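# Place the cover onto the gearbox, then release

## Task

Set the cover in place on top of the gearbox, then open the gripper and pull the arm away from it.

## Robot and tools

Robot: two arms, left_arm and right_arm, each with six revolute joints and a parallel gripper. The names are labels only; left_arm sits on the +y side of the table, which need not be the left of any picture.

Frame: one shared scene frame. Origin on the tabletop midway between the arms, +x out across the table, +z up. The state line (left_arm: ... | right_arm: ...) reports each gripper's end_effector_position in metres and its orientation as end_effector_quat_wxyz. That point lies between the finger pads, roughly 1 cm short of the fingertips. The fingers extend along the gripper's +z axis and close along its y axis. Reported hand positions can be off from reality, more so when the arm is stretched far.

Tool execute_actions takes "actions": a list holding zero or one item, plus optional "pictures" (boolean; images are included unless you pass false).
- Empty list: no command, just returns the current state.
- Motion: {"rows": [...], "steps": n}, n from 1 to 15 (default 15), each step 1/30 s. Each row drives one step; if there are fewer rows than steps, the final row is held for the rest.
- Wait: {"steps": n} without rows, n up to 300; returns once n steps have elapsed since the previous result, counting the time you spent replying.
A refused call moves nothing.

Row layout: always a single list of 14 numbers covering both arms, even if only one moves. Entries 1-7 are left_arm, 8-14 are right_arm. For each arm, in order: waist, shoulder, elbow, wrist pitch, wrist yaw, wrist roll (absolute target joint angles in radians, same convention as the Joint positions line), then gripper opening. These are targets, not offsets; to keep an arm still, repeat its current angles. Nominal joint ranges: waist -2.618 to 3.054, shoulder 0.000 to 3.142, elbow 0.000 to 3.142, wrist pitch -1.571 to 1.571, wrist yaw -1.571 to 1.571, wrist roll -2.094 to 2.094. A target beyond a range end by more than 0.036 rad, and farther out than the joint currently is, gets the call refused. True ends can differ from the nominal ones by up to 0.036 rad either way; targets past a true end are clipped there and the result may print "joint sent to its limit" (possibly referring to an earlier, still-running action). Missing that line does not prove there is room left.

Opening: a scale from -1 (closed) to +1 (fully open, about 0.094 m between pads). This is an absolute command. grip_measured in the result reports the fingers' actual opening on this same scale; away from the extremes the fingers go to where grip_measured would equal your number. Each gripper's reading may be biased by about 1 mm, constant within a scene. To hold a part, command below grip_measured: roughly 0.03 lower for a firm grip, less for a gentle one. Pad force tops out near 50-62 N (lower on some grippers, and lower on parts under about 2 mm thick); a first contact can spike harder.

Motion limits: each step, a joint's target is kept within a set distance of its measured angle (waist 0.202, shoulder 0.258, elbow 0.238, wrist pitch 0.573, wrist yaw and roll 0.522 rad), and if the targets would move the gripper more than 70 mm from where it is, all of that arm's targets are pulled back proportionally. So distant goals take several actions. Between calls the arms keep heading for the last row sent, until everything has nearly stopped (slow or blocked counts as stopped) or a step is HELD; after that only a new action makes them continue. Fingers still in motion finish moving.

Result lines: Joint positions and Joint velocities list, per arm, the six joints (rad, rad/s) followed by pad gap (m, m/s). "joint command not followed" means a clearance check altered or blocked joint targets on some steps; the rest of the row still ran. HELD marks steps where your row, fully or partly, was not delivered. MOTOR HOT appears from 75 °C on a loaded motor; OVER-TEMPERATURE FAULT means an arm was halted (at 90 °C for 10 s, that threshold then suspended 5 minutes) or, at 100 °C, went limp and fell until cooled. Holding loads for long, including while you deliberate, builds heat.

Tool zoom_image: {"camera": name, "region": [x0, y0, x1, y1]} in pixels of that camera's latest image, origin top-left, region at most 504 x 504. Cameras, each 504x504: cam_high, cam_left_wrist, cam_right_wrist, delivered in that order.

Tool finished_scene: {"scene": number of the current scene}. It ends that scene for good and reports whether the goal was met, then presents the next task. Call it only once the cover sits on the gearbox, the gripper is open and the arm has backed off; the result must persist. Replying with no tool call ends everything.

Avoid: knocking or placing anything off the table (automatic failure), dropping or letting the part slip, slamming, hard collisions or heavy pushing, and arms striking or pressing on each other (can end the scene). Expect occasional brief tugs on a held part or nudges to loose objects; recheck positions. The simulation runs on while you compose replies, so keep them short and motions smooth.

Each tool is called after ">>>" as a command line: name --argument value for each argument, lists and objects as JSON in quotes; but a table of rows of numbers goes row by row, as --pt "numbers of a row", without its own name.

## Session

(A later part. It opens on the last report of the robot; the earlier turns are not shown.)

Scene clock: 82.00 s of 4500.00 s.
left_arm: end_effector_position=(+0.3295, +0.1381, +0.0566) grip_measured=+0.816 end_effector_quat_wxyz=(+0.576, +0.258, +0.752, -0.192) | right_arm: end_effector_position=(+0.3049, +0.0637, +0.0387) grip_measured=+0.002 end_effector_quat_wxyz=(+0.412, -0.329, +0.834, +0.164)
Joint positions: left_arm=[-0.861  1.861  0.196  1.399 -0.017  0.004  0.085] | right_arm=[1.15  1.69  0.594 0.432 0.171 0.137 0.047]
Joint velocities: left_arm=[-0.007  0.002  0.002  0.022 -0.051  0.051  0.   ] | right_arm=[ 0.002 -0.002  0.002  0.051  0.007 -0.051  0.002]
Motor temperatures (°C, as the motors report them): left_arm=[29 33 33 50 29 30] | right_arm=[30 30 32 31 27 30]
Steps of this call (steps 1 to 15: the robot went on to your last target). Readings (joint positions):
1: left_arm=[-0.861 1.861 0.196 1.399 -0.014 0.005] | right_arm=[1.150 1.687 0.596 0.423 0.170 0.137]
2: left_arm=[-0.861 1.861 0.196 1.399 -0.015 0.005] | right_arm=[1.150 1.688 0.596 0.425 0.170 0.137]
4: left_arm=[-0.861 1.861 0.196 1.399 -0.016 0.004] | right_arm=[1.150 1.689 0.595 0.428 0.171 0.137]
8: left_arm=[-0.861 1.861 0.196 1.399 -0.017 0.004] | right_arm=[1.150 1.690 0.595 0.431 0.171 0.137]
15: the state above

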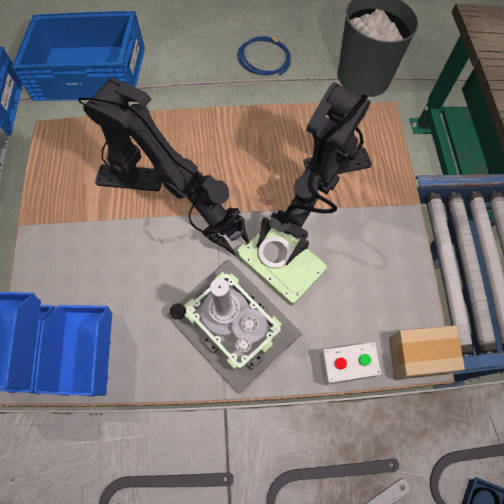

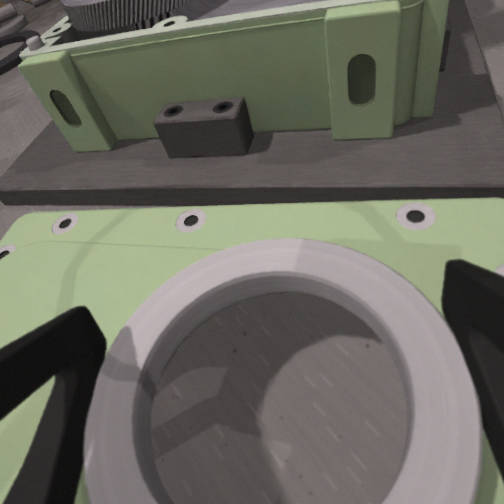

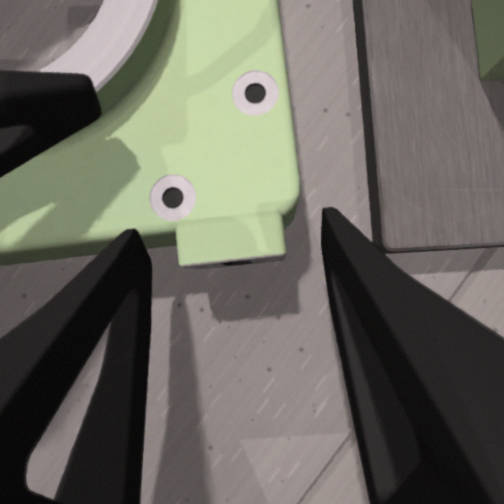

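>>> execute_actions --actions '[{"rows":[[-0.87,1.86,0.19,1.43,0.0,0.015,0.65,1.155,1.67,0.56,0.43,0.17,0.14,0],[-0.87,1.86,0.19,1.43,0.0,0.015,0.65,1.155,1.67,0.56,0.43,0.17,0.14,0],[-0.87,1.86,0.19,1.43,0.0,0.015,0.65,1.155,1.67,0.56,0.43,0.17,0.14,0],[-0.87,1.86,0.19,1.43,0.0,0.015,0.65,1.155,1.67,0.56,0.43,0.17,0.14,0],[-0.87,1.86,0.19,1.43,0.0,0.015,0.65,1.155,1.67,0.56,0.44,0.17,0.14,0],[-0.87,1.86,0.19,1.43,0.0,0.015,0.65,1.155,1.69,0.56,0.45,0.17,0.14,0],[-0.87,1.86,0.19,1.43,0.0,0.015,0.65,1.155,1.71,0.56,0.465,0.17,0.14,0]],"steps":15}]' --pictures false

>>> execute_actions --actions '[{"steps":15}]'

Scene clock: 84.20 s of 4500.00 s.
left_arm: end_effector_position=(+0.3295, +0.1381, +0.0566) grip_measured=+0.816 end_effector_quat_wxyz=(+0.576, +0.258, +0.752, -0.192) | right_arm: end_effector_position=(+0.3016, +0.0590, +0.0295) grip_measured=+0.002 end_effector_quat_wxyz=(+0.404, -0.332, +0.837, +0.159)
Joint positions: left_arm=[-0.861  1.861  0.196  1.399 -0.017  0.003  0.085] | right_arm=[1.15  1.703 0.576 0.443 0.171 0.137 0.047]
Joint velocities: left_arm=[ 0.012 -0.007 -0.002  0.051 -0.066 -0.022  0.001] | right_arm=[-0.012  0.002  0.007 -0.007 -0.022 -0.037 -0.   ]
Motor temperatures (°C, as the motors report them): left_arm=[29 33 33 49 29 30] | right_arm=[30 30 32 31 27 30]
Steps of this call (steps 1 to 15: the robot went on to your last target; steps 16 to 51: nothing new was sent; steps 52 to 66: all 15 steps of this action). Readings (joint positions):
52: left_arm=[-0.861 1.861 0.196 1.399 -0.017 0.004] | right_arm=[1.150 1.690 0.592 0.433 0.171 0.137]
53: left_arm=[-0.861 1.861 0.196 1.399 -0.017 0.003] | right_arm=[1.150 1.689 0.589 0.433 0.171 0.137]
55: left_arm=[-0.861 1.861 0.196 1.399 -0.017 0.003] | right_arm=[1.150 1.689 0.581 0.433 0.171 0.137]
59: left_arm=[-0.861 1.861 0.196 1.399 -0.017 0.003] | right_arm=[1.150 1.694 0.576 0.438 0.171 0.137]
66: the state above

Scene clock: 84.70 s of 4500.00 s.
left_arm: end_effector_position=(+0.3295, +0.1381, +0.0566) grip_measured=+0.816 end_effector_quat_wxyz=(+0.576, +0.258, +0.752, -0.192) | right_arm: end_effector_position=(+0.3019, +0.0594, +0.0301) grip_measured=+0.002 end_effector_quat_wxyz=(+0.405, -0.331, +0.837, +0.160)
Joint positions: left_arm=[-0.861  1.861  0.196  1.399 -0.017  0.003  0.085] | right_arm=[1.15  1.703 0.576 0.446 0.171 0.137 0.047]
Joint velocities: left_arm=[ 0.017 -0.002 -0.007 -0.066 -0.022 -0.051 -0.001] | right_arm=[-0.022 -0.007 -0.012 -0.022  0.051  0.051  0.   ]
Motor temperatures (°C, as the motors report them): left_arm=[29 33 32 49 29 30] | right_arm=[30 30 32 32 27 30]
Steps of this call (steps 1 to 15: the robot went on to your last target). Readings (joint positions):
1: left_arm=[-0.861 1.861 0.196 1.399 -0.017 0.003] | right_arm=[1.150 1.703 0.576 0.444 0.171 0.137]
2: left_arm=[-0.861 1.861 0.196 1.399 -0.017 0.003] | right_arm=[1.150 1.703 0.576 0.444 0.171 0.137]
4: left_arm=[-0.861 1.861 0.196 1.399 -0.017 0.003] | right_arm=[1.150 1.703 0.576 0.445 0.171 0.137]
8: left_arm=[-0.861 1.861 0.196 1.399 -0.017 0.003] | right_arm=[1.150 1.703 0.576 0.446 0.171 0.137]
15: the state above
All arms were judged still, so your last target was given up. Only a new action makes them travel on or press farther. Fingers that are still opening or closing keep moving.

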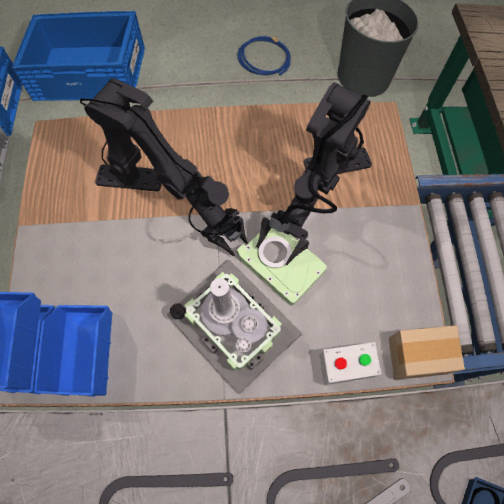

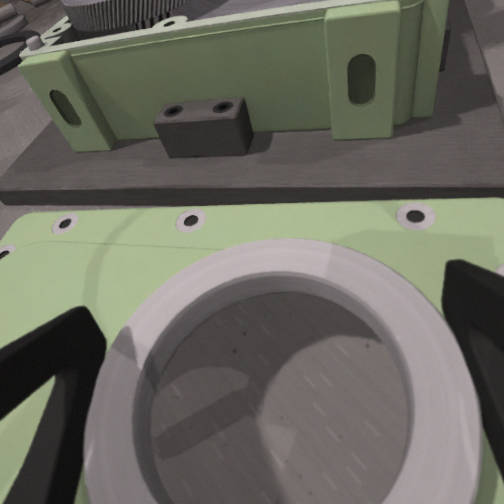

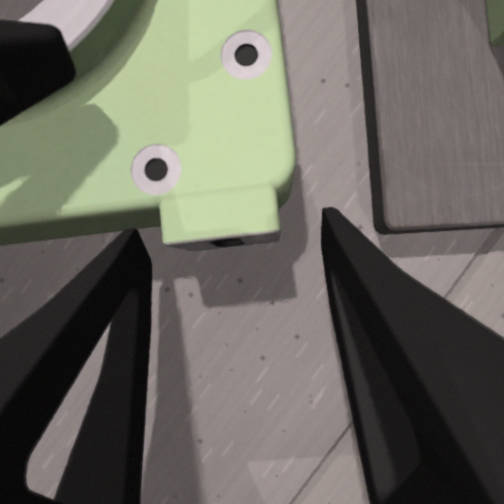

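>>> execute_actions --actions '[{"rows":[[-0.87,1.86,0.19,1.43,0.0,0.015,0.65,1.165,1.73,0.617,0.47,0.17,0.14,0]],"steps":12}]' --pictures false

>>> execute_actions --actions '[{"rows":[[-0.87,1.86,0.19,1.43,0.0,0.015,0.65,1.165,1.73,0.617,0.47,0.17,0.14,-0.1],[-0.87,1.86,0.19,1.43,0.0,0.015,0.65,1.165,1.73,0.617,0.47,0.17,0.14,-0.2],[-0.87,1.86,0.19,1.43,0.0,0.015,0.65,1.165,1.73,0.617,0.47,0.17,0.14,-0.3],[-0.87,1.86,0.19,1.43,0.0,0.015,0.65,1.165,1.73,0.617,0.47,0.17,0.14,-0.35],[-0.87,1.86,0.19,1.43,0.0,0.015,0.65,1.165,1.73,0.617,0.47,0.17,0.14,-0.4],[-0.87,1.86,0.19,1.43,0.0,0.015,0.65,1.165,1.73,0.617,0.47,0.17,0.14,-0.45],[-0.87,1.86,0.19,1.43,0.0,0.015,0.65,1.165,1.73,0.617,0.47,0.17,0.14,-0.5],[-0.87,1.86,0.19,1.43,0.0,0.015,0.65,1.165,1.73,0.617,0.47,0.17,0.14,-0.6]],"steps":15}]'

Scene clock: 86.50 s of 4500.00 s.
left_arm: end_effector_position=(+0.3295, +0.1381, +0.0566) grip_measured=+0.816 end_effector_quat_wxyz=(+0.576, +0.258, +0.752, -0.192) | right_arm: end_effector_position=(+0.2992, +0.0604, +0.0231) grip_measured=+0.002 end_effector_quat_wxyz=(+0.399, -0.336, +0.838, +0.158)
Joint positions: left_arm=[-0.861  1.861  0.196  1.399 -0.017  0.003  0.085] | right_arm=[1.157 1.724 0.576 0.453 0.171 0.137 0.047]
Joint velocities: left_arm=[-0.017 -0.007 -0.007  0.007 -0.037 -0.037  0.001] | right_arm=[-0.007 -0.027 -0.002 -0.081  0.007  0.037 -0.   ]
Motor temperatures (°C, as the motors report them): left_arm=[29 33 32 49 29 30] | right_arm=[30 30 32 32 27 30]
Steps of this call (steps 1 to 42: nothing new was sent; steps 43 to 54: all 12 steps of this action). Readings (joint positions):
43: left_arm=[-0.861 1.861 0.196 1.399 -0.017 0.003] | right_arm=[1.151 1.705 0.576 0.447 0.171 0.137]
44: left_arm=[-0.861 1.861 0.196 1.399 -0.017 0.003] | right_arm=[1.152 1.709 0.576 0.452 0.171 0.137]
46: left_arm=[-0.861 1.861 0.196 1.399 -0.017 0.003] | right_arm=[1.156 1.718 0.576 0.453 0.171 0.137]
50: left_arm=[-0.861 1.861 0.196 1.399 -0.017 0.003] | right_arm=[1.157 1.724 0.576 0.453 0.171 0.137]
54: the state above

Scene clock: 87.00 s of 4500.00 s.
left_arm: end_effector_position=(+0.3295, +0.1381, +0.0566) grip_measured=+0.816 end_effector_quat_wxyz=(+0.576, +0.258, +0.752, -0.192) | right_arm: end_effector_position=(+0.3000, +0.0597, +0.0232) grip_measured=-0.465 end_effector_quat_wxyz=(+0.401, -0.335, +0.839, +0.156)
Joint positions: left_arm=[-0.861  1.861  0.196  1.399 -0.017  0.003  0.085] | right_arm=[1.157 1.724 0.576 0.453 0.177 0.137 0.025]
Joint velocities: left_arm=[ 0.007  0.007 -0.022 -0.007 -0.007 -0.022 -0.001] | right_arm=[ 0.022 -0.007 -0.002 -0.081  0.037  0.095 -0.   ]
Motor temperatures (°C, as the motors report them): left_arm=[29 33 32 49 29 30] | right_arm=[30 30 32 32 27 30]
Steps of this call (steps 1 to 15: all 15 steps of this action). Readings (joint positions):
1: left_arm=[-0.861 1.861 0.196 1.399 -0.017 0.003] | right_arm=[1.157 1.724 0.576 0.453 0.171 0.137]
2: left_arm=[-0.861 1.861 0.196 1.399 -0.017 0.003] | right_arm=[1.157 1.724 0.576 0.453 0.171 0.137]
4: left_arm=[-0.861 1.861 0.196 1.399 -0.017 0.003] | right_arm=[1.157 1.724 0.576 0.453 0.171 0.137]
8: left_arm=[-0.861 1.861 0.196 1.399 -0.017 0.003] | right_arm=[1.157 1.724 0.576 0.453 0.177 0.137]
15: the state above

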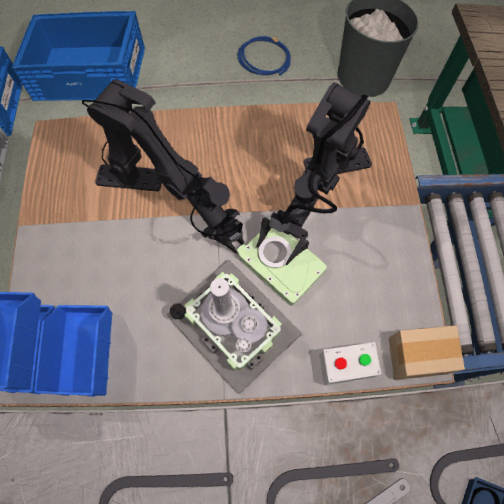

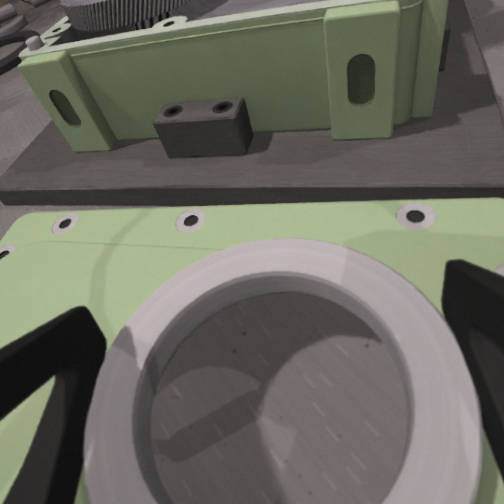

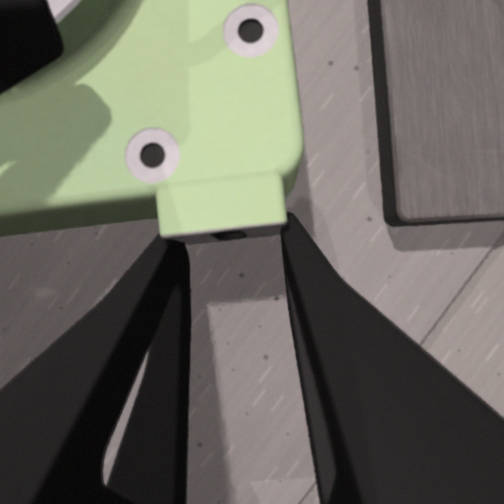

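>>> execute_actions --actions '[{"rows":[[-0.87,1.86,0.19,1.43,0.0,0.015,0.65,1.165,1.73,0.617,0.47,0.18,0.14,-0.28],[-0.87,1.86,0.19,1.43,0.0,0.015,0.65,1.165,1.73,0.617,0.47,0.18,0.14,-0.28],[-0.87,1.86,0.19,1.43,0.0,0.015,0.65,1.165,1.73,0.617,0.47,0.18,0.14,-0.28],[-0.87,1.86,0.19,1.43,0.0,0.015,0.65,1.165,1.73,0.617,0.47,0.18,0.14,-0.28],[-0.87,1.86,0.19,1.43,0.0,0.015,0.65,1.165,1.73,0.617,0.47,0.18,0.14,-0.28],[-0.87,1.86,0.19,1.43,0.0,0.015,0.65,1.165,1.74,0.632,0.47,0.18,0.14,-0.28]],"steps":15}]'

Scene clock: 88.33 s of 4500.00 s.
left_arm: end_effector_position=(+0.3295, +0.1382, +0.0566) grip_measured=+0.816 end_effector_quat_wxyz=(+0.576, +0.258, +0.752, -0.192) | right_arm: end_effector_position=(+0.3023, +0.0631, +0.0249) grip_measured=-0.282 end_effector_quat_wxyz=(+0.402, -0.334, +0.838, +0.157)
Joint positions: left_arm=[-0.861  1.861  0.196  1.399 -0.018  0.003  0.085] | right_arm=[1.157 1.732 0.591 0.451 0.177 0.137 0.034]
Joint velocities: left_arm=[-0.022  0.002 -0.007  0.007 -0.007  0.022 -0.001] | right_arm=[-0.012 -0.012 -0.002 -0.007  0.037 -0.007  0.001]
Motor temperatures (°C, as the motors report them): left_arm=[29 33 32 48 29 30] | right_arm=[30 30 32 32 27 30]
Steps of this call (steps 1 to 15: the robot went on to your last target; steps 16 to 25: nothing new was sent; steps 26 to 40: all 15 steps of this action). Readings (joint positions):
26: left_arm=[-0.861 1.861 0.196 1.399 -0.017 0.003] | right_arm=[1.157 1.724 0.576 0.453 0.177 0.137]
27: left_arm=[-0.861 1.861 0.196 1.399 -0.017 0.003] | right_arm=[1.157 1.724 0.576 0.453 0.177 0.137]
29: left_arm=[-0.861 1.861 0.196 1.399 -0.017 0.003] | right_arm=[1.157 1.724 0.576 0.454 0.177 0.137]
33: left_arm=[-0.861 1.861 0.196 1.399 -0.017 0.003] | right_arm=[1.157 1.730 0.589 0.453 0.177 0.137]
40: the state above

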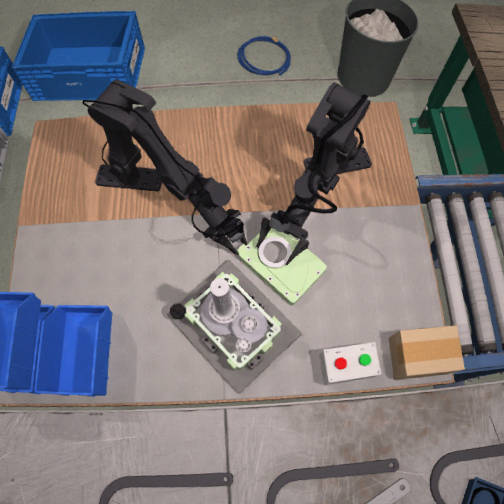

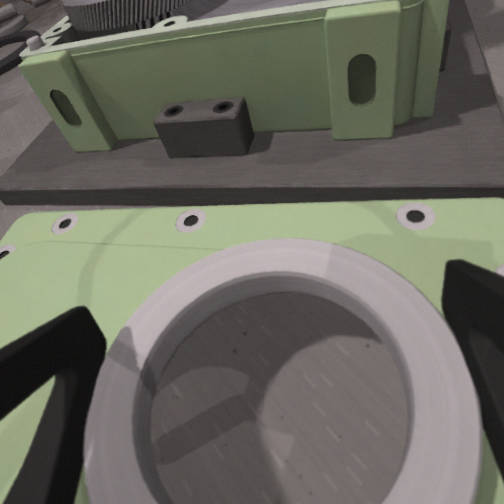

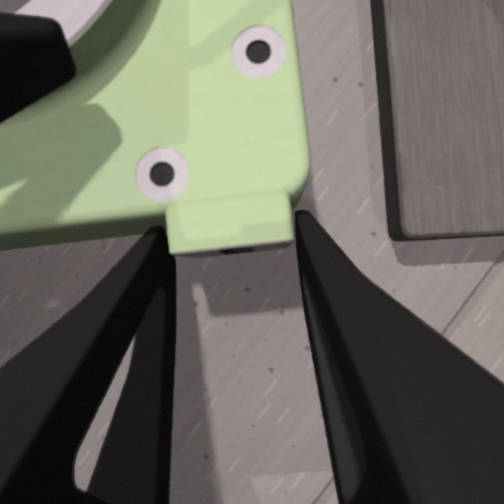

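>>> execute_actions --actions '[]'

>>> execute_actions --actions '[{"rows":[[-0.87,1.86,0.19,1.43,0.0,0.015,0.65,1.165,1.74,0.632,0.47,0.18,0.14,-0.4],[-0.87,1.86,0.19,1.43,0.0,0.015,0.65,1.165,1.74,0.632,0.47,0.18,0.14,-0.45],[-0.87,1.86,0.19,1.43,0.0,0.015,0.65,1.165,1.74,0.632,0.47,0.18,0.14,-0.5],[-0.87,1.86,0.19,1.43,0.0,0.015,0.65,1.165,1.74,0.632,0.47,0.18,0.14,-0.6]],"steps":15}]'

Scene clock: 90.67 s of 4500.00 s.
left_arm: end_effector_position=(+0.3295, +0.1382, +0.0566) grip_measured=+0.816 end_effector_quat_wxyz=(+0.576, +0.258, +0.752, -0.192) | right_arm: end_effector_position=(+0.3023, +0.0631, +0.0249) grip_measured=-0.282 end_effector_quat_wxyz=(+0.402, -0.334, +0.838, +0.157)
Joint positions: left_arm=[-0.861  1.861  0.196  1.399 -0.018  0.003  0.085] | right_arm=[1.157 1.732 0.591 0.451 0.177 0.137 0.034]
Joint velocities: left_arm=[-0.002 -0.017 -0.007  0.022  0.037  0.022  0.   ] | right_arm=[-0.012 -0.007 -0.012  0.007 -0.095  0.037 -0.   ]
Motor temperatures (°C, as the motors report them): left_arm=[29 33 32 48 29 30] | right_arm=[30 30 33 32 27 30]
Steps of this call (steps 1 to 15: the robot went on to your last target; steps 16 to 70: nothing new was sent). Readings (joint positions):
1: left_arm=[-0.861 1.861 0.196 1.399 -0.018 0.003] | right_arm=[1.157 1.732 0.591 0.451 0.177 0.137]
2: left_arm=[-0.861 1.861 0.196 1.399 -0.018 0.003] | right_arm=[1.157 1.732 0.591 0.451 0.177 0.137]
4: left_arm=[-0.861 1.861 0.196 1.399 -0.018 0.003] | right_arm=[1.157 1.732 0.591 0.451 0.177 0.137]
8: left_arm=[-0.861 1.861 0.196 1.399 -0.018 0.003] | right_arm=[1.157 1.732 0.591 0.451 0.177 0.137]
70: the state above
All arms were judged still, so your last target was given up. Only a new action makes them travel on or press farther. Fingers that are still opening or closing keep moving.

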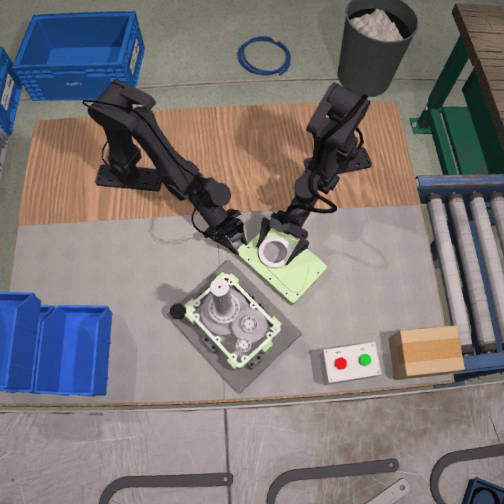

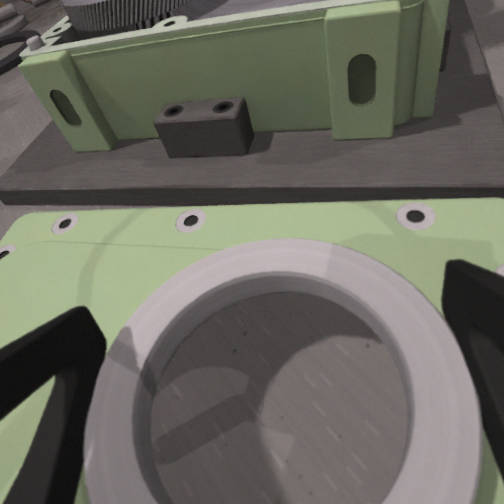

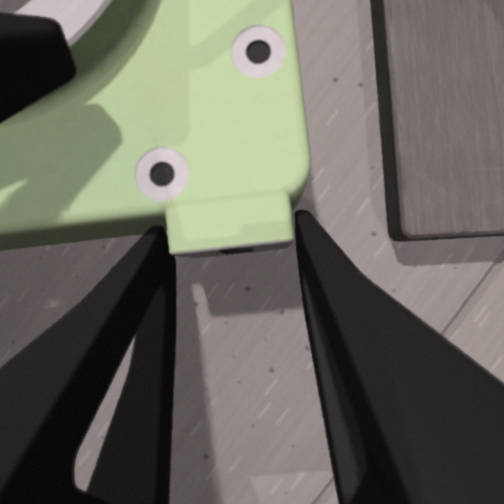

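Scene clock: 91.17 s of 4500.00 s.
left_arm: end_effector_position=(+0.3295, +0.1382, +0.0566) grip_measured=+0.816 end_effector_quat_wxyz=(+0.576, +0.258, +0.752, -0.192) | right_arm: end_effector_position=(+0.3030, +0.0625, +0.0250) grip_measured=-0.430 end_effector_quat_wxyz=(+0.404, -0.333, +0.838, +0.155)
Joint positions: left_arm=[-0.861  1.861  0.196  1.399 -0.018  0.003  0.085] | right_arm=[1.157 1.732 0.591 0.451 0.183 0.137 0.027]
Joint velocities: left_arm=[ 0.007  0.007  0.007 -0.022 -0.051  0.022  0.   ] | right_arm=[-0.007 -0.002 -0.022  0.051 -0.037 -0.066  0.   ]
Motor temperatures (°C, as the motors report them): left_arm=[29 33 32 48 29 30] | right_arm=[30 30 33 32 27 30]
Steps of this call (steps 1 to 15: all 15 steps of this action). Readings (joint positions):
1: left_arm=[-0.861 1.861 0.196 1.399 -0.018 0.003] | right_arm=[1.157 1.732 0.591 0.451 0.177 0.137]
2: left_arm=[-0.861 1.861 0.196 1.399 -0.018 0.003] | right_arm=[1.157 1.732 0.591 0.451 0.181 0.137]
4: left_arm=[-0.861 1.861 0.196 1.399 -0.018 0.003] | right_arm=[1.157 1.732 0.591 0.451 0.183 0.137]
8: left_arm=[-0.861 1.861 0.196 1.399 -0.018 0.003] | right_arm=[1.157 1.732 0.591 0.451 0.183 0.137]
15: the state above

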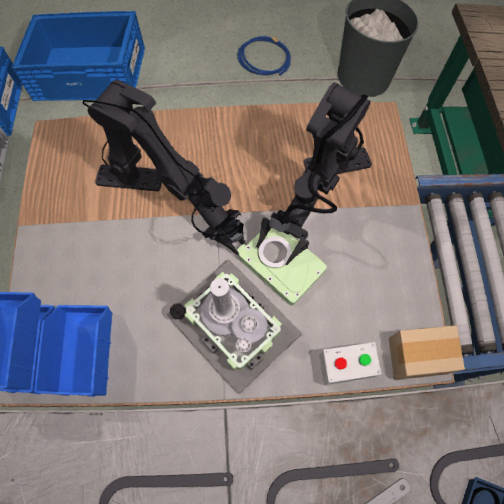

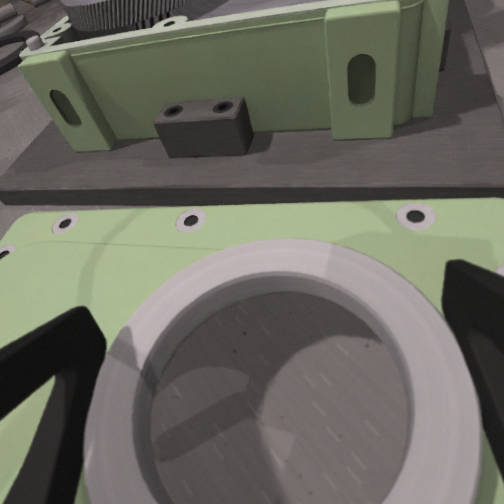

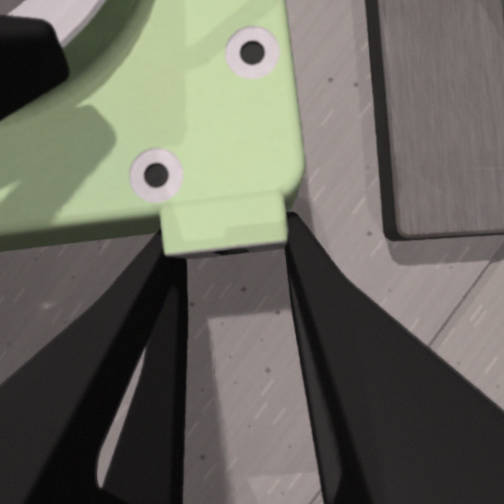

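>>> execute_actions --actions '[{"rows":[[-0.87,1.84,0.2,1.43,0,0.02,0.65,1.165,1.73,0.635,0.47,0.18,0.14,-0.6],[-0.87,1.82,0.21,1.43,0,0.03,0.65,1.165,1.72,0.64,0.47,0.18,0.14,-0.6],[-0.87,1.80,0.22,1.43,0,0.04,0.65,1.165,1.71,0.645,0.47,0.18,0.14,-0.6],[-0.87,1.78,0.23,1.42,0,0.05,0.65,1.165,1.70,0.65,0.47,0.18,0.14,-0.6],[-0.87,1.76,0.235,1.41,0,0.06,0.65,1.165,1.69,0.655,0.47,0.18,0.14,-0.6],[-0.87,1.74,0.24,1.40,0,0.06,0.65,1.165,1.68,0.66,0.465,0.18,0.14,-0.6],[-0.87,1.72,0.245,1.39,0,0.06,0.65,1.165,1.67,0.665,0.46,0.18,0.14,-0.6],[-0.87,1.70,0.25,1.38,0,0.06,0.65,1.165,1.66,0.67,0.455,0.18,0.14,-0.6],[-0.87,1.68,0.25,1.365,0,0.06,0.65,1.165,1.65,0.675,0.45,0.18,0.14,-0.6],[-0.87,1.66,0.255,1.35,0,0.06,0.65,1.165,1.635,0.68,0.44,0.18,0.14,-0.6],[-0.87,1.64,0.255,1.33,0,0.06,0.65,1.165,1.62,0.685,0.43,0.18,0.14,-0.6],[-0.87,1.62,0.26,1.31,0,0.06,0.65,1.165,1.61,0.687,0.42,0.18,0.14,-0.6]],"steps":15}]'

>>> execute_actions --actions '[{"steps":10}]'

Scene clock: 95.00 s of 4500.00 s.
left_arm: end_effector_position=(+0.3294, +0.1400, +0.0817) grip_measured=+0.816 end_effector_quat_wxyz=(+0.582, +0.258, +0.748, -0.188) | right_arm: end_effector_position=(+0.3031, +0.0659, +0.0487) grip_measured=-0.430 end_effector_quat_wxyz=(+0.407, -0.333, +0.836, +0.160)
Joint positions: left_arm=[-0.861  1.665  0.199  1.212 -0.025  0.013  0.085] | right_arm=[1.16  1.654 0.626 0.348 0.179 0.138 0.027]
Joint velocities: left_arm=[ 0.022 -0.129  0.071 -0.168 -0.037  0.081 -0.001] | right_arm=[-0.012 -0.105  0.017 -0.183  0.037 -0.037 -0.   ]
Motor temperatures (°C, as the motors report them): left_arm=[29 33 31 48 29 30] | right_arm=[30 31 33 32 27 30]
Steps of this call (steps 1 to 15: the robot went on to your last target; steps 16 to 90: nothing new was sent; then 0.33 s passed at rest; steps 91 to 105: all 15 steps of this action). Readings (joint positions):
91: left_arm=[-0.861 1.861 0.196 1.399 -0.018 0.003] | right_arm=[1.157 1.732 0.591 0.451 0.183 0.137]
92: left_arm=[-0.861 1.859 0.196 1.398 -0.018 0.004] | right_arm=[1.157 1.732 0.591 0.451 0.183 0.137]
94: left_arm=[-0.861 1.845 0.196 1.379 -0.018 0.005] | right_arm=[1.158 1.732 0.593 0.448 0.181 0.137]
98: left_arm=[-0.861 1.784 0.196 1.301 -0.020 0.006] | right_arm=[1.160 1.722 0.607 0.416 0.174 0.138]
105: the state above

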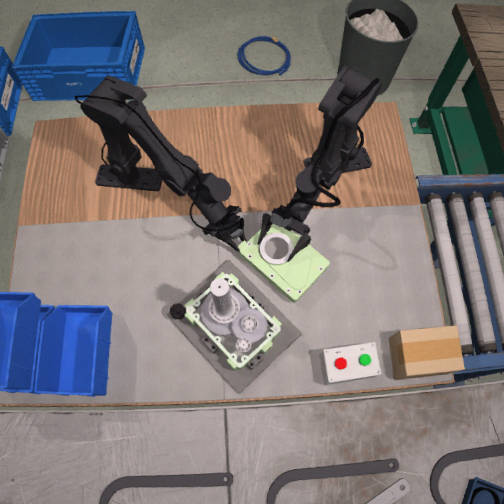

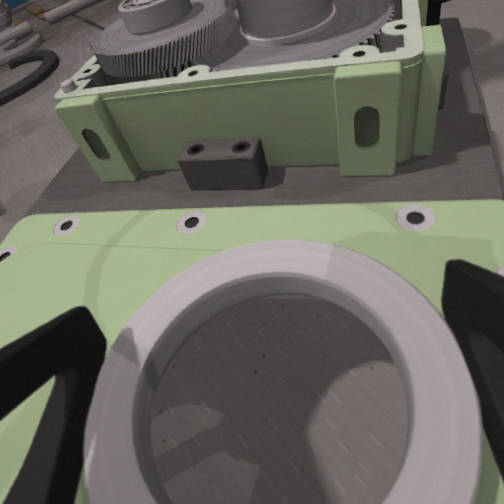

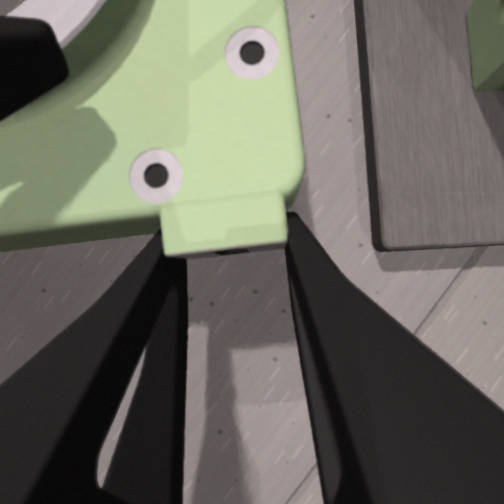

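Scene clock: 95.33 s of 4500.00 s.
left_arm: end_effector_position=(+0.3296, +0.1384, +0.0800) grip_measured=+0.816 end_effector_quat_wxyz=(+0.577, +0.261, +0.750, -0.189) | right_arm: end_effector_position=(+0.3028, +0.0641, +0.0478) grip_measured=-0.430 end_effector_quat_wxyz=(+0.404, -0.334, +0.837, +0.155)
Joint positions: left_arm=[-0.861  1.662  0.207  1.189 -0.019  0.013  0.085] | right_arm=[1.16  1.65  0.628 0.333 0.183 0.137 0.027]
Joint velocities: left_arm=[-0.002 -0.002 -0.002  0.051 -0.051  0.007 -0.001] | right_arm=[ 0.017  0.012 -0.012  0.037 -0.095 -0.037 -0.001]
Motor temperatures (°C, as the motors report them): left_arm=[29 33 31 48 29 30] | right_arm=[30 31 33 32 27 30]
Steps of this call (steps 1 to 10: the robot went on to your last target). Readings (joint positions):
1: left_arm=[-0.861 1.662 0.202 1.208 -0.025 0.016] | right_arm=[1.160 1.651 0.628 0.344 0.182 0.137]
2: left_arm=[-0.861 1.662 0.204 1.204 -0.025 0.017] | right_arm=[1.160 1.650 0.628 0.341 0.185 0.137]
4: left_arm=[-0.861 1.662 0.206 1.195 -0.021 0.017] | right_arm=[1.160 1.650 0.628 0.336 0.185 0.137]
8: left_arm=[-0.861 1.662 0.207 1.190 -0.019 0.014] | right_arm=[1.160 1.650 0.628 0.333 0.183 0.137]
10: the state above

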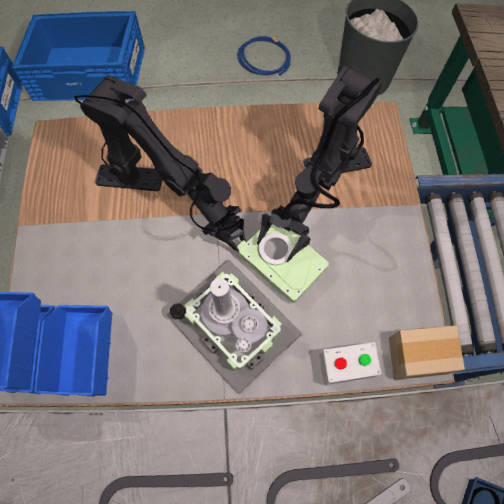

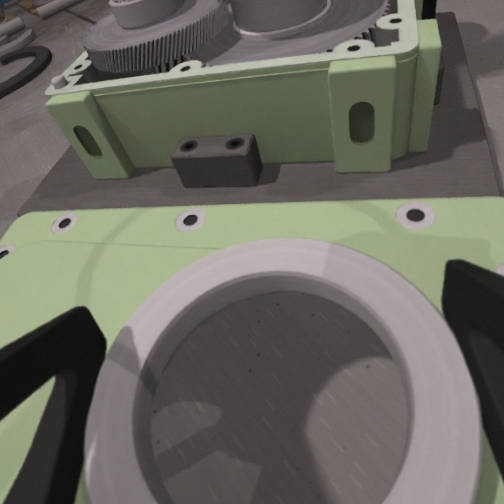

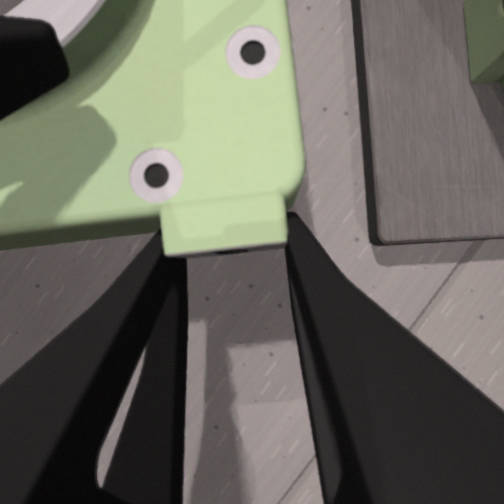

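>>> execute_actions --actions '[{"rows":[[-0.87,1.60,0.262,1.29,0,0.06,0.65,1.165,1.60,0.692,0.408,0.18,0.14,-0.6],[-0.87,1.575,0.265,1.265,0,0.06,0.65,1.165,1.59,0.697,0.393,0.18,0.14,-0.6],[-0.87,1.55,0.269,1.238,0,0.06,0.65,1.165,1.578,0.703,0.376,0.18,0.14,-0.6],[-0.87,1.525,0.273,1.21,0,0.06,0.65,1.165,1.567,0.709,0.358,0.18,0.14,-0.6],[-0.87,1.50,0.277,1.18,0,0.06,0.65,1.165,1.556,0.715,0.34,0.18,0.14,-0.6],[-0.87,1.472,0.281,1.15,0,0.06,0.65,1.165,1.544,0.721,0.322,0.18,0.14,-0.6],[-0.87,1.446,0.285,1.12,0,0.06,0.65,1.165,1.532,0.728,0.304,0.18,0.14,-0.6],[-0.87,1.42,0.29,1.09,0,0.06,0.65,1.165,1.52,0.735,0.285,0.18,0.14,-0.6],[-0.87,1.394,0.297,1.058,0,0.06,0.65,1.165,1.509,0.744,0.266,0.18,0.14,-0.6],[-0.87,1.368,0.305,1.025,0,0.06,0.65,1.165,1.498,0.753,0.246,0.18,0.14,-0.6],[-0.87,1.343,0.313,0.992,0,0.06,0.65,1.165,1.488,0.763,0.226,0.18,0.14,-0.6],[-0.87,1.319,0.322,0.96,0,0.06,0.65,1.165,1.478,0.773,0.206,0.18,0.14,-0.6],[-0.87,1.296,0.331,0.927,0,0.06,0.65,1.165,1.468,0.783,0.186,0.18,0.14,-0.6],[-0.87,1.273,0.34,0.894,0,0.06,0.65,1.165,1.458,0.793,0.166,0.18,0.14,-0.6],[-0.87,1.25,0.35,0.862,0,0.06,0.65,1.165,1.448,0.803,0.146,0.18,0.14,-0.6]]}]' --pictures false

>>> execute_actions --actions '[{"rows":[[-0.87,1.23,0.36,0.83,0,0.06,0.65,1.165,1.439,0.814,0.126,0.18,0.14,-0.6],[-0.87,1.21,0.37,0.8,0,0.06,0.65,1.165,1.43,0.825,0.105,0.18,0.14,-0.6],[-0.87,1.19,0.38,0.77,0,0.06,0.65,1.165,1.421,0.836,0.085,0.18,0.14,-0.6],[-0.87,1.172,0.39,0.74,0,0.06,0.65,1.165,1.413,0.846,0.065,0.18,0.14,-0.6],[-0.87,1.155,0.40,0.71,0,0.06,0.65,1.165,1.405,0.857,0.045,0.18,0.14,-0.6],[-0.87,1.138,0.414,0.68,0,0.06,0.65,1.165,1.397,0.871,0.023,0.18,0.14,-0.6],[-0.87,1.122,0.428,0.65,0,0.06,0.65,1.165,1.389,0.886,0.001,0.18,0.14,-0.6],[-0.87,1.106,0.443,0.62,0,0.06,0.65,1.165,1.382,0.901,-0.021,0.18,0.14,-0.6],[-0.87,1.091,0.458,0.59,0,0.06,0.65,1.165,1.375,0.916,-0.043,0.18,0.14,-0.6],[-0.87,1.077,0.473,0.56,0,0.06,0.65,1.165,1.368,0.931,-0.065,0.18,0.14,-0.6],[-0.87,1.064,0.489,0.53,0,0.06,0.65,1.165,1.362,0.947,-0.086,0.18,0.14,-0.6],[-0.87,1.052,0.505,0.502,0,0.06,0.65,1.165,1.356,0.963,-0.107,0.18,0.14,-0.6],[-0.87,1.04,0.521,0.474,0,0.06,0.65,1.165,1.35,0.979,-0.128,0.18,0.14,-0.6],[-0.87,1.03,0.538,0.447,0,0.06,0.65,1.165,1.345,0.995,-0.149,0.18,0.14,-0.6],[-0.87,1.02,0.555,0.42,0,0.06,0.65,1.165,1.34,1.012,-0.17,0.18,0.14,-0.6]]}]' --pictures false

>>> execute_actions --actions '[{"steps":10}]'

Scene clock: 98.20 s of 4500.00 s.
left_arm: end_effector_position=(+0.3302, +0.1400, +0.1318) grip_measured=+0.816 end_effector_quat_wxyz=(+0.590, +0.258, +0.742, -0.188) | right_arm: end_effector_position=(+0.3043, +0.0661, +0.0985) grip_measured=-0.430 end_effector_quat_wxyz=(+0.412, -0.335, +0.832, +0.159)
Joint positions: left_arm=[-0.861  1.339  0.27   0.835 -0.029  0.02   0.085] | right_arm=[1.16  1.51  0.722 0.119 0.184 0.128 0.027]
Joint velocities: left_arm=[ 0.002 -0.647  0.252 -0.989 -0.022  0.022 -0.003] | right_arm=[-0.007 -0.276  0.291 -0.564  0.007 -0.037 -0.   ]
Motor temperatures (°C, as the motors report them): left_arm=[29 33 32 50 29 30] | right_arm=[30 31 34 33 27 30]
Steps of this call (steps 1 to 30: the robot went on to your last target; steps 31 to 71: nothing new was sent; steps 72 to 86: all 15 steps of this action). Readings (joint positions):
72: left_arm=[-0.861 1.660 0.207 1.185 -0.019 0.013] | right_arm=[1.160 1.650 0.628 0.332 0.183 0.137]
73: left_arm=[-0.861 1.652 0.207 1.176 -0.019 0.013] | right_arm=[1.160 1.649 0.629 0.329 0.181 0.137]
75: left_arm=[-0.861 1.619 0.208 1.139 -0.019 0.010] | right_arm=[1.160 1.638 0.637 0.310 0.175 0.137]
79: left_arm=[-0.861 1.516 0.222 1.041 -0.024 0.011] | right_arm=[1.160 1.590 0.660 0.251 0.177 0.138]
86: the state above

Scene clock: 98.70 s of 4500.00 s.
left_arm: end_effector_position=(+0.3309, +0.1395, +0.1992) grip_measured=+0.816 end_effector_quat_wxyz=(+0.591, +0.257, +0.741, -0.188) | right_arm: end_effector_position=(+0.3042, +0.0656, +0.1662) grip_measured=-0.430 end_effector_quat_wxyz=(+0.412, -0.335, +0.833, +0.157)
Joint positions: left_arm=[-0.861  1.086  0.459  0.393 -0.029  0.02   0.085] | right_arm=[ 1.16   1.396  0.918 -0.193  0.186  0.127  0.027]
Joint velocities: left_arm=[-0.012 -0.315  0.486 -0.842 -0.037 -0.007 -0.001] | right_arm=[-0.007 -0.173  0.452 -0.652 -0.037 -0.022  0.   ]
Motor temperatures (°C, as the motors report them): left_arm=[29 33 32 50 29 30] | right_arm=[30 32 34 33 27 30]
Steps of this call (steps 1 to 15: all 15 steps of this action). Readings (joint positions):
1: left_arm=[-0.861 1.316 0.278 0.803 -0.029 0.020] | right_arm=[1.160 1.501 0.732 0.100 0.184 0.128]
2: left_arm=[-0.861 1.295 0.288 0.773 -0.029 0.020] | right_arm=[1.160 1.491 0.742 0.080 0.184 0.128]
4: left_arm=[-0.861 1.255 0.307 0.713 -0.029 0.020] | right_arm=[1.160 1.473 0.764 0.040 0.184 0.128]
8: left_arm=[-0.861 1.183 0.353 0.596 -0.029 0.020] | right_arm=[1.160 1.442 0.812 -0.040 0.184 0.127]
15: the state above

Scene clock: 99.03 s of 4500.00 s.
left_arm: end_effector_position=(+0.3294, +0.1387, +0.2098) grip_measured=+0.816 end_effector_quat_wxyz=(+0.586, +0.257, +0.744, -0.193) | right_arm: end_effector_position=(+0.3022, +0.0640, +0.1783) grip_measured=-0.430 end_effector_quat_wxyz=(+0.409, -0.337, +0.833, +0.158)
Joint positions: left_arm=[-0.861  1.06   0.498  0.321 -0.02   0.01   0.085] | right_arm=[ 1.16   1.377  0.955 -0.253  0.181  0.127  0.027]
Joint velocities: left_arm=[-0.022 -0.022  0.007 -0.037 -0.037 -0.007  0.   ] | right_arm=[ 0.012  0.012  0.012 -0.051  0.051  0.007  0.   ]
Motor temperatures (°C, as the motors report them): left_arm=[29 33 32 50 29 30] | right_arm=[30 32 34 33 27 30]
Steps of this call (steps 1 to 10: the robot went on to your last target). Readings (joint positions):
1: left_arm=[-0.861 1.076 0.473 0.371 -0.029 0.020] | right_arm=[1.160 1.391 0.932 -0.211 0.187 0.127]
2: left_arm=[-0.861 1.068 0.483 0.357 -0.029 0.021] | right_arm=[1.160 1.385 0.942 -0.223 0.188 0.125]
4: left_arm=[-0.861 1.060 0.495 0.342 -0.028 0.021] | right_arm=[1.160 1.378 0.953 -0.236 0.190 0.122]
8: left_arm=[-0.861 1.060 0.498 0.326 -0.022 0.015] | right_arm=[1.160 1.377 0.955 -0.249 0.184 0.124]
10: the state above

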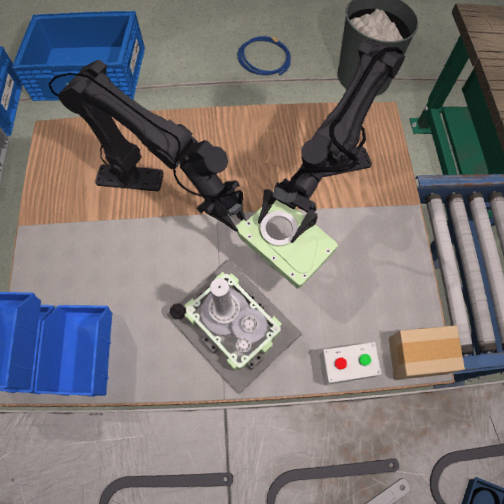

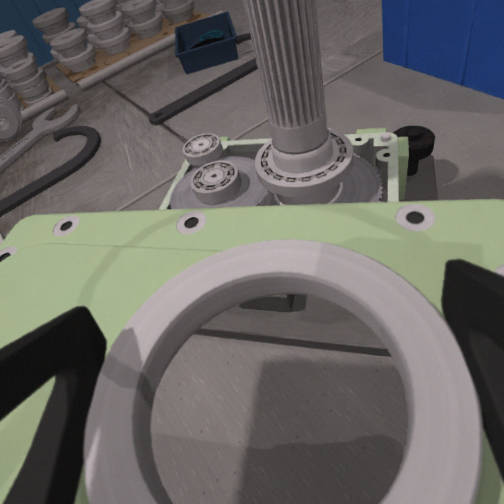

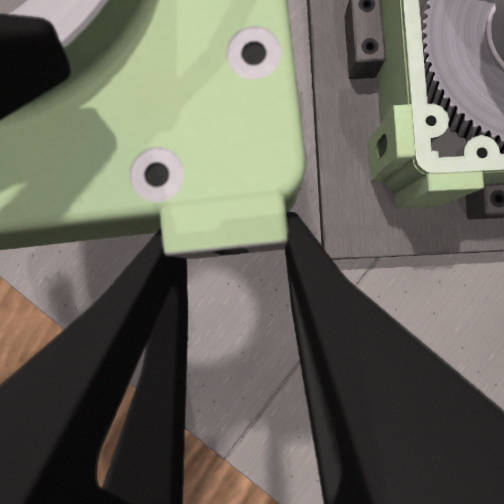

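>>> execute_actions --actions '[{"rows":[[-0.87,1.013,0.571,0.396,0,0.06,0.65,1.165,1.337,1.029,-0.19,0.18,0.14,-0.6],[-0.87,1.006,0.588,0.372,0,0.06,0.65,1.165,1.334,1.047,-0.21,0.18,0.14,-0.6],[-0.87,1.0,0.605,0.348,0,0.06,0.65,1.165,1.332,1.065,-0.23,0.18,0.14,-0.6],[-0.87,0.994,0.622,0.325,0,0.06,0.65,1.165,1.33,1.083,-0.25,0.18,0.14,-0.6],[-0.87,0.989,0.64,0.302,0,0.06,0.65,1.165,1.328,1.101,-0.27,0.18,0.14,-0.6],[-0.87,0.984,0.658,0.279,0,0.06,0.65,1.165,1.327,1.12,-0.29,0.18,0.14,-0.6],[-0.87,0.98,0.676,0.256,0,0.06,0.65,1.165,1.326,1.139,-0.31,0.18,0.14,-0.6],[-0.87,0.976,0.694,0.234,0,0.06,0.65,1.165,1.325,1.158,-0.33,0.18,0.14,-0.6],[-0.87,0.973,0.712,0.212,0,0.06,0.65,1.165,1.325,1.177,-0.35,0.18,0.14,-0.6],[-0.87,0.97,0.73,0.19,0,0.06,0.65,1.165,1.326,1.196,-0.37,0.18,0.14,-0.6],[-0.87,0.97,0.749,0.17,0,0.06,0.65,1.165,1.328,1.216,-0.39,0.18,0.14,-0.6],[-0.87,0.97,0.768,0.15,0,0.06,0.65,1.165,1.33,1.237,-0.41,0.18,0.14,-0.6],[-0.87,0.97,0.788,0.13,0,0.06,0.65,1.165,1.333,1.258,-0.43,0.18,0.14,-0.6],[-0.87,0.97,0.808,0.11,0,0.06,0.65,1.165,1.336,1.279,-0.45,0.18,0.14,-0.6],[-0.87,0.971,0.828,0.091,0,0.06,0.65,1.165,1.34,1.30,-0.47,0.18,0.14,-0.6]]}]' --pictures false

>>> execute_actions --actions '[{"rows":[[-0.87,0.973,0.848,0.072,0,0.06,0.65,1.165,1.344,1.322,-0.489,0.18,0.14,-0.6],[-0.87,0.975,0.868,0.054,0,0.06,0.65,1.165,1.348,1.344,-0.508,0.18,0.14,-0.6],[-0.87,0.978,0.888,0.036,0,0.06,0.65,1.165,1.352,1.366,-0.527,0.18,0.14,-0.6],[-0.87,0.981,0.909,0.018,0,0.06,0.65,1.165,1.356,1.388,-0.546,0.18,0.14,-0.6],[-0.87,0.985,0.93,0,0,0.06,0.65,1.165,1.36,1.41,-0.565,0.18,0.14,-0.6],[-0.87,0.989,0.951,-0.018,0,0.06,0.65,1.165,1.365,1.434,-0.585,0.18,0.14,-0.6],[-0.87,0.993,0.972,-0.036,0,0.06,0.65,1.165,1.37,1.458,-0.604,0.18,0.14,-0.6],[-0.87,0.997,0.994,-0.054,0,0.06,0.65,1.165,1.375,1.483,-0.624,0.18,0.14,-0.6],[-0.87,1.001,1.016,-0.072,0,0.06,0.65,1.165,1.381,1.508,-0.643,0.18,0.14,-0.6],[-0.87,1.005,1.038,-0.09,0,0.06,0.65,1.165,1.387,1.533,-0.663,0.18,0.14,-0.6],[-0.87,1.01,1.06,-0.108,0,0.06,0.65,1.165,1.393,1.559,-0.682,0.18,0.14,-0.6],[-0.87,1.015,1.082,-0.126,0,0.06,0.65,1.165,1.399,1.585,-0.702,0.18,0.14,-0.6],[-0.87,1.02,1.105,-0.144,0,0.06,0.65,1.165,1.406,1.611,-0.721,0.18,0.14,-0.6],[-0.87,1.025,1.128,-0.162,0,0.06,0.65,1.165,1.413,1.638,-0.741,0.18,0.14,-0.6],[-0.87,1.03,1.15,-0.18,0,0.06,0.65,1.165,1.42,1.665,-0.76,0.18,0.14,-0.6]]}]' --pictures false

>>> execute_actions --actions '[{"steps":12}]'

Scene clock: 102.13 s of 4500.00 s.
left_arm: end_effector_position=(+0.3313, +0.1379, +0.2709) grip_measured=+0.816 end_effector_quat_wxyz=(+0.585, +0.257, +0.745, -0.191) | right_arm: end_effector_position=(+0.3035, +0.0639, +0.2388) grip_measured=-0.430 end_effector_quat_wxyz=(+0.406, -0.334, +0.837, +0.154)
Joint positions: left_arm=[-0.861  1.014  0.728  0.041 -0.023  0.012  0.085] | right_arm=[ 1.16   1.373  1.199 -0.513  0.188  0.134  0.027]
Joint velocities: left_arm=[-0.007 -0.017  0.584 -0.535 -0.022 -0.022 -0.   ] | right_arm=[ 0.002  0.002  0.603 -0.637  0.051 -0.037 -0.   ]
Motor temperatures (°C, as the motors report them): left_arm=[29 33 34 51 29 30] | right_arm=[30 32 35 34 27 30]
Steps of this call (steps 1 to 30: the robot went on to your last target; steps 31 to 78: nothing new was sent; steps 79 to 93: all 15 steps of this action). Readings (joint positions):
79: left_arm=[-0.861 1.060 0.500 0.313 -0.018 0.005] | right_arm=[1.160 1.377 0.956 -0.258 0.178 0.131]
80: left_arm=[-0.861 1.060 0.506 0.303 -0.016 0.005] | right_arm=[1.160 1.377 0.961 -0.267 0.177 0.132]
82: left_arm=[-0.861 1.057 0.528 0.269 -0.013 0.001] | right_arm=[1.160 1.377 0.983 -0.298 0.177 0.135]
86: left_arm=[-0.861 1.035 0.592 0.186 -0.019 0.002] | right_arm=[1.160 1.377 1.056 -0.374 0.181 0.136]
93: the state above

Scene clock: 102.63 s of 4500.00 s.
left_arm: end_effector_position=(+0.3308, +0.1381, +0.3536) grip_measured=+0.816 end_effector_quat_wxyz=(+0.593, +0.255, +0.738, -0.194) | right_arm: end_effector_position=(+0.3033, +0.0632, +0.3214) grip_measured=-0.430 end_effector_quat_wxyz=(+0.417, -0.336, +0.830, +0.157)
Joint positions: left_arm=[-0.861  1.039  1.049 -0.232 -0.022  0.012  0.085] | right_arm=[ 1.16   1.421  1.556 -0.797  0.189  0.119  0.027]
Joint velocities: left_arm=[ 0.002  0.154  0.628 -0.549 -0.11  -0.037 -0.001] | right_arm=[ 0.012  0.212  0.774 -0.593  0.037 -0.007 -0.001]
Motor temperatures (°C, as the motors report them): left_arm=[29 33 34 51 29 30] | right_arm=[30 32 35 34 27 30]
Steps of this call (steps 1 to 15: all 15 steps of this action). Readings (joint positions):
1: left_arm=[-0.861 1.014 0.748 0.022 -0.022 0.012] | right_arm=[1.160 1.373 1.220 -0.532 0.189 0.133]
2: left_arm=[-0.861 1.014 0.769 0.003 -0.021 0.012] | right_arm=[1.160 1.373 1.241 -0.552 0.189 0.133]
4: left_arm=[-0.861 1.014 0.809 -0.033 -0.019 0.012] | right_arm=[1.160 1.373 1.284 -0.590 0.190 0.133]
8: left_arm=[-0.861 1.014 0.894 -0.103 -0.017 0.011] | right_arm=[1.160 1.379 1.377 -0.662 0.189 0.127]
15: the state above

Scene clock: 103.03 s of 4500.00 s.
left_arm: end_effector_position=(+0.3296, +0.1383, +0.3583) grip_measured=+0.816 end_effector_quat_wxyz=(+0.585, +0.257, +0.744, -0.193) | right_arm: end_effector_position=(+0.3013, +0.0632, +0.3265) grip_measured=-0.430 end_effector_quat_wxyz=(+0.409, -0.337, +0.834, +0.157)
Joint positions: left_arm=[-0.861  1.05   1.094 -0.287 -0.019  0.009  0.085] | right_arm=[ 1.162  1.438  1.607 -0.847  0.183  0.128  0.027]
Joint velocities: left_arm=[ 0.017  0.012  0.002 -0.11   0.066 -0.022 -0.001] | right_arm=[-0.027 -0.002 -0.002 -0.037 -0.051  0.037 -0.   ]
Motor temperatures (°C, as the motors report them): left_arm=[29 33 34 51 29 30] | right_arm=[30 32 35 34 27 31]
Steps of this call (steps 1 to 12: the robot went on to your last target). Readings (joint positions):
1: left_arm=[-0.861 1.044 1.067 -0.246 -0.022 0.012] | right_arm=[1.160 1.427 1.579 -0.812 0.189 0.119]
2: left_arm=[-0.861 1.045 1.080 -0.253 -0.022 0.013] | right_arm=[1.160 1.428 1.593 -0.820 0.189 0.119]
4: left_arm=[-0.861 1.045 1.092 -0.260 -0.022 0.013] | right_arm=[1.161 1.428 1.606 -0.827 0.189 0.116]
8: left_arm=[-0.861 1.047 1.094 -0.275 -0.020 0.012] | right_arm=[1.162 1.433 1.607 -0.838 0.187 0.119]
12: the state above

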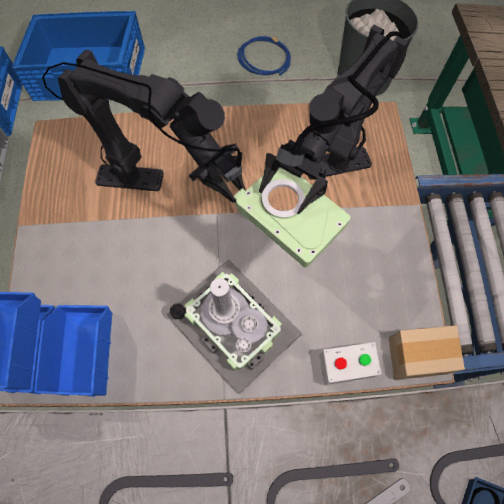

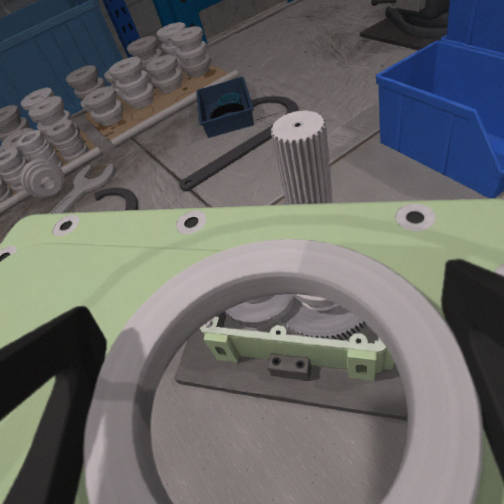

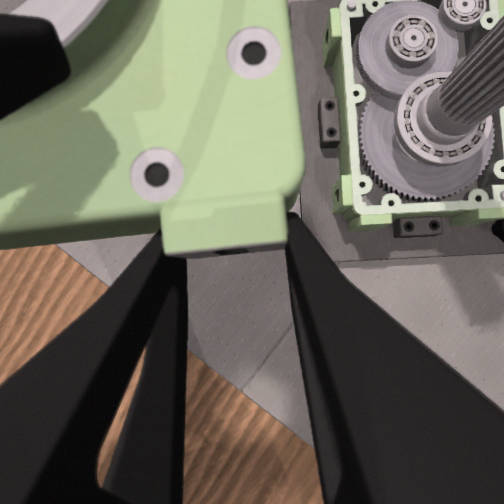

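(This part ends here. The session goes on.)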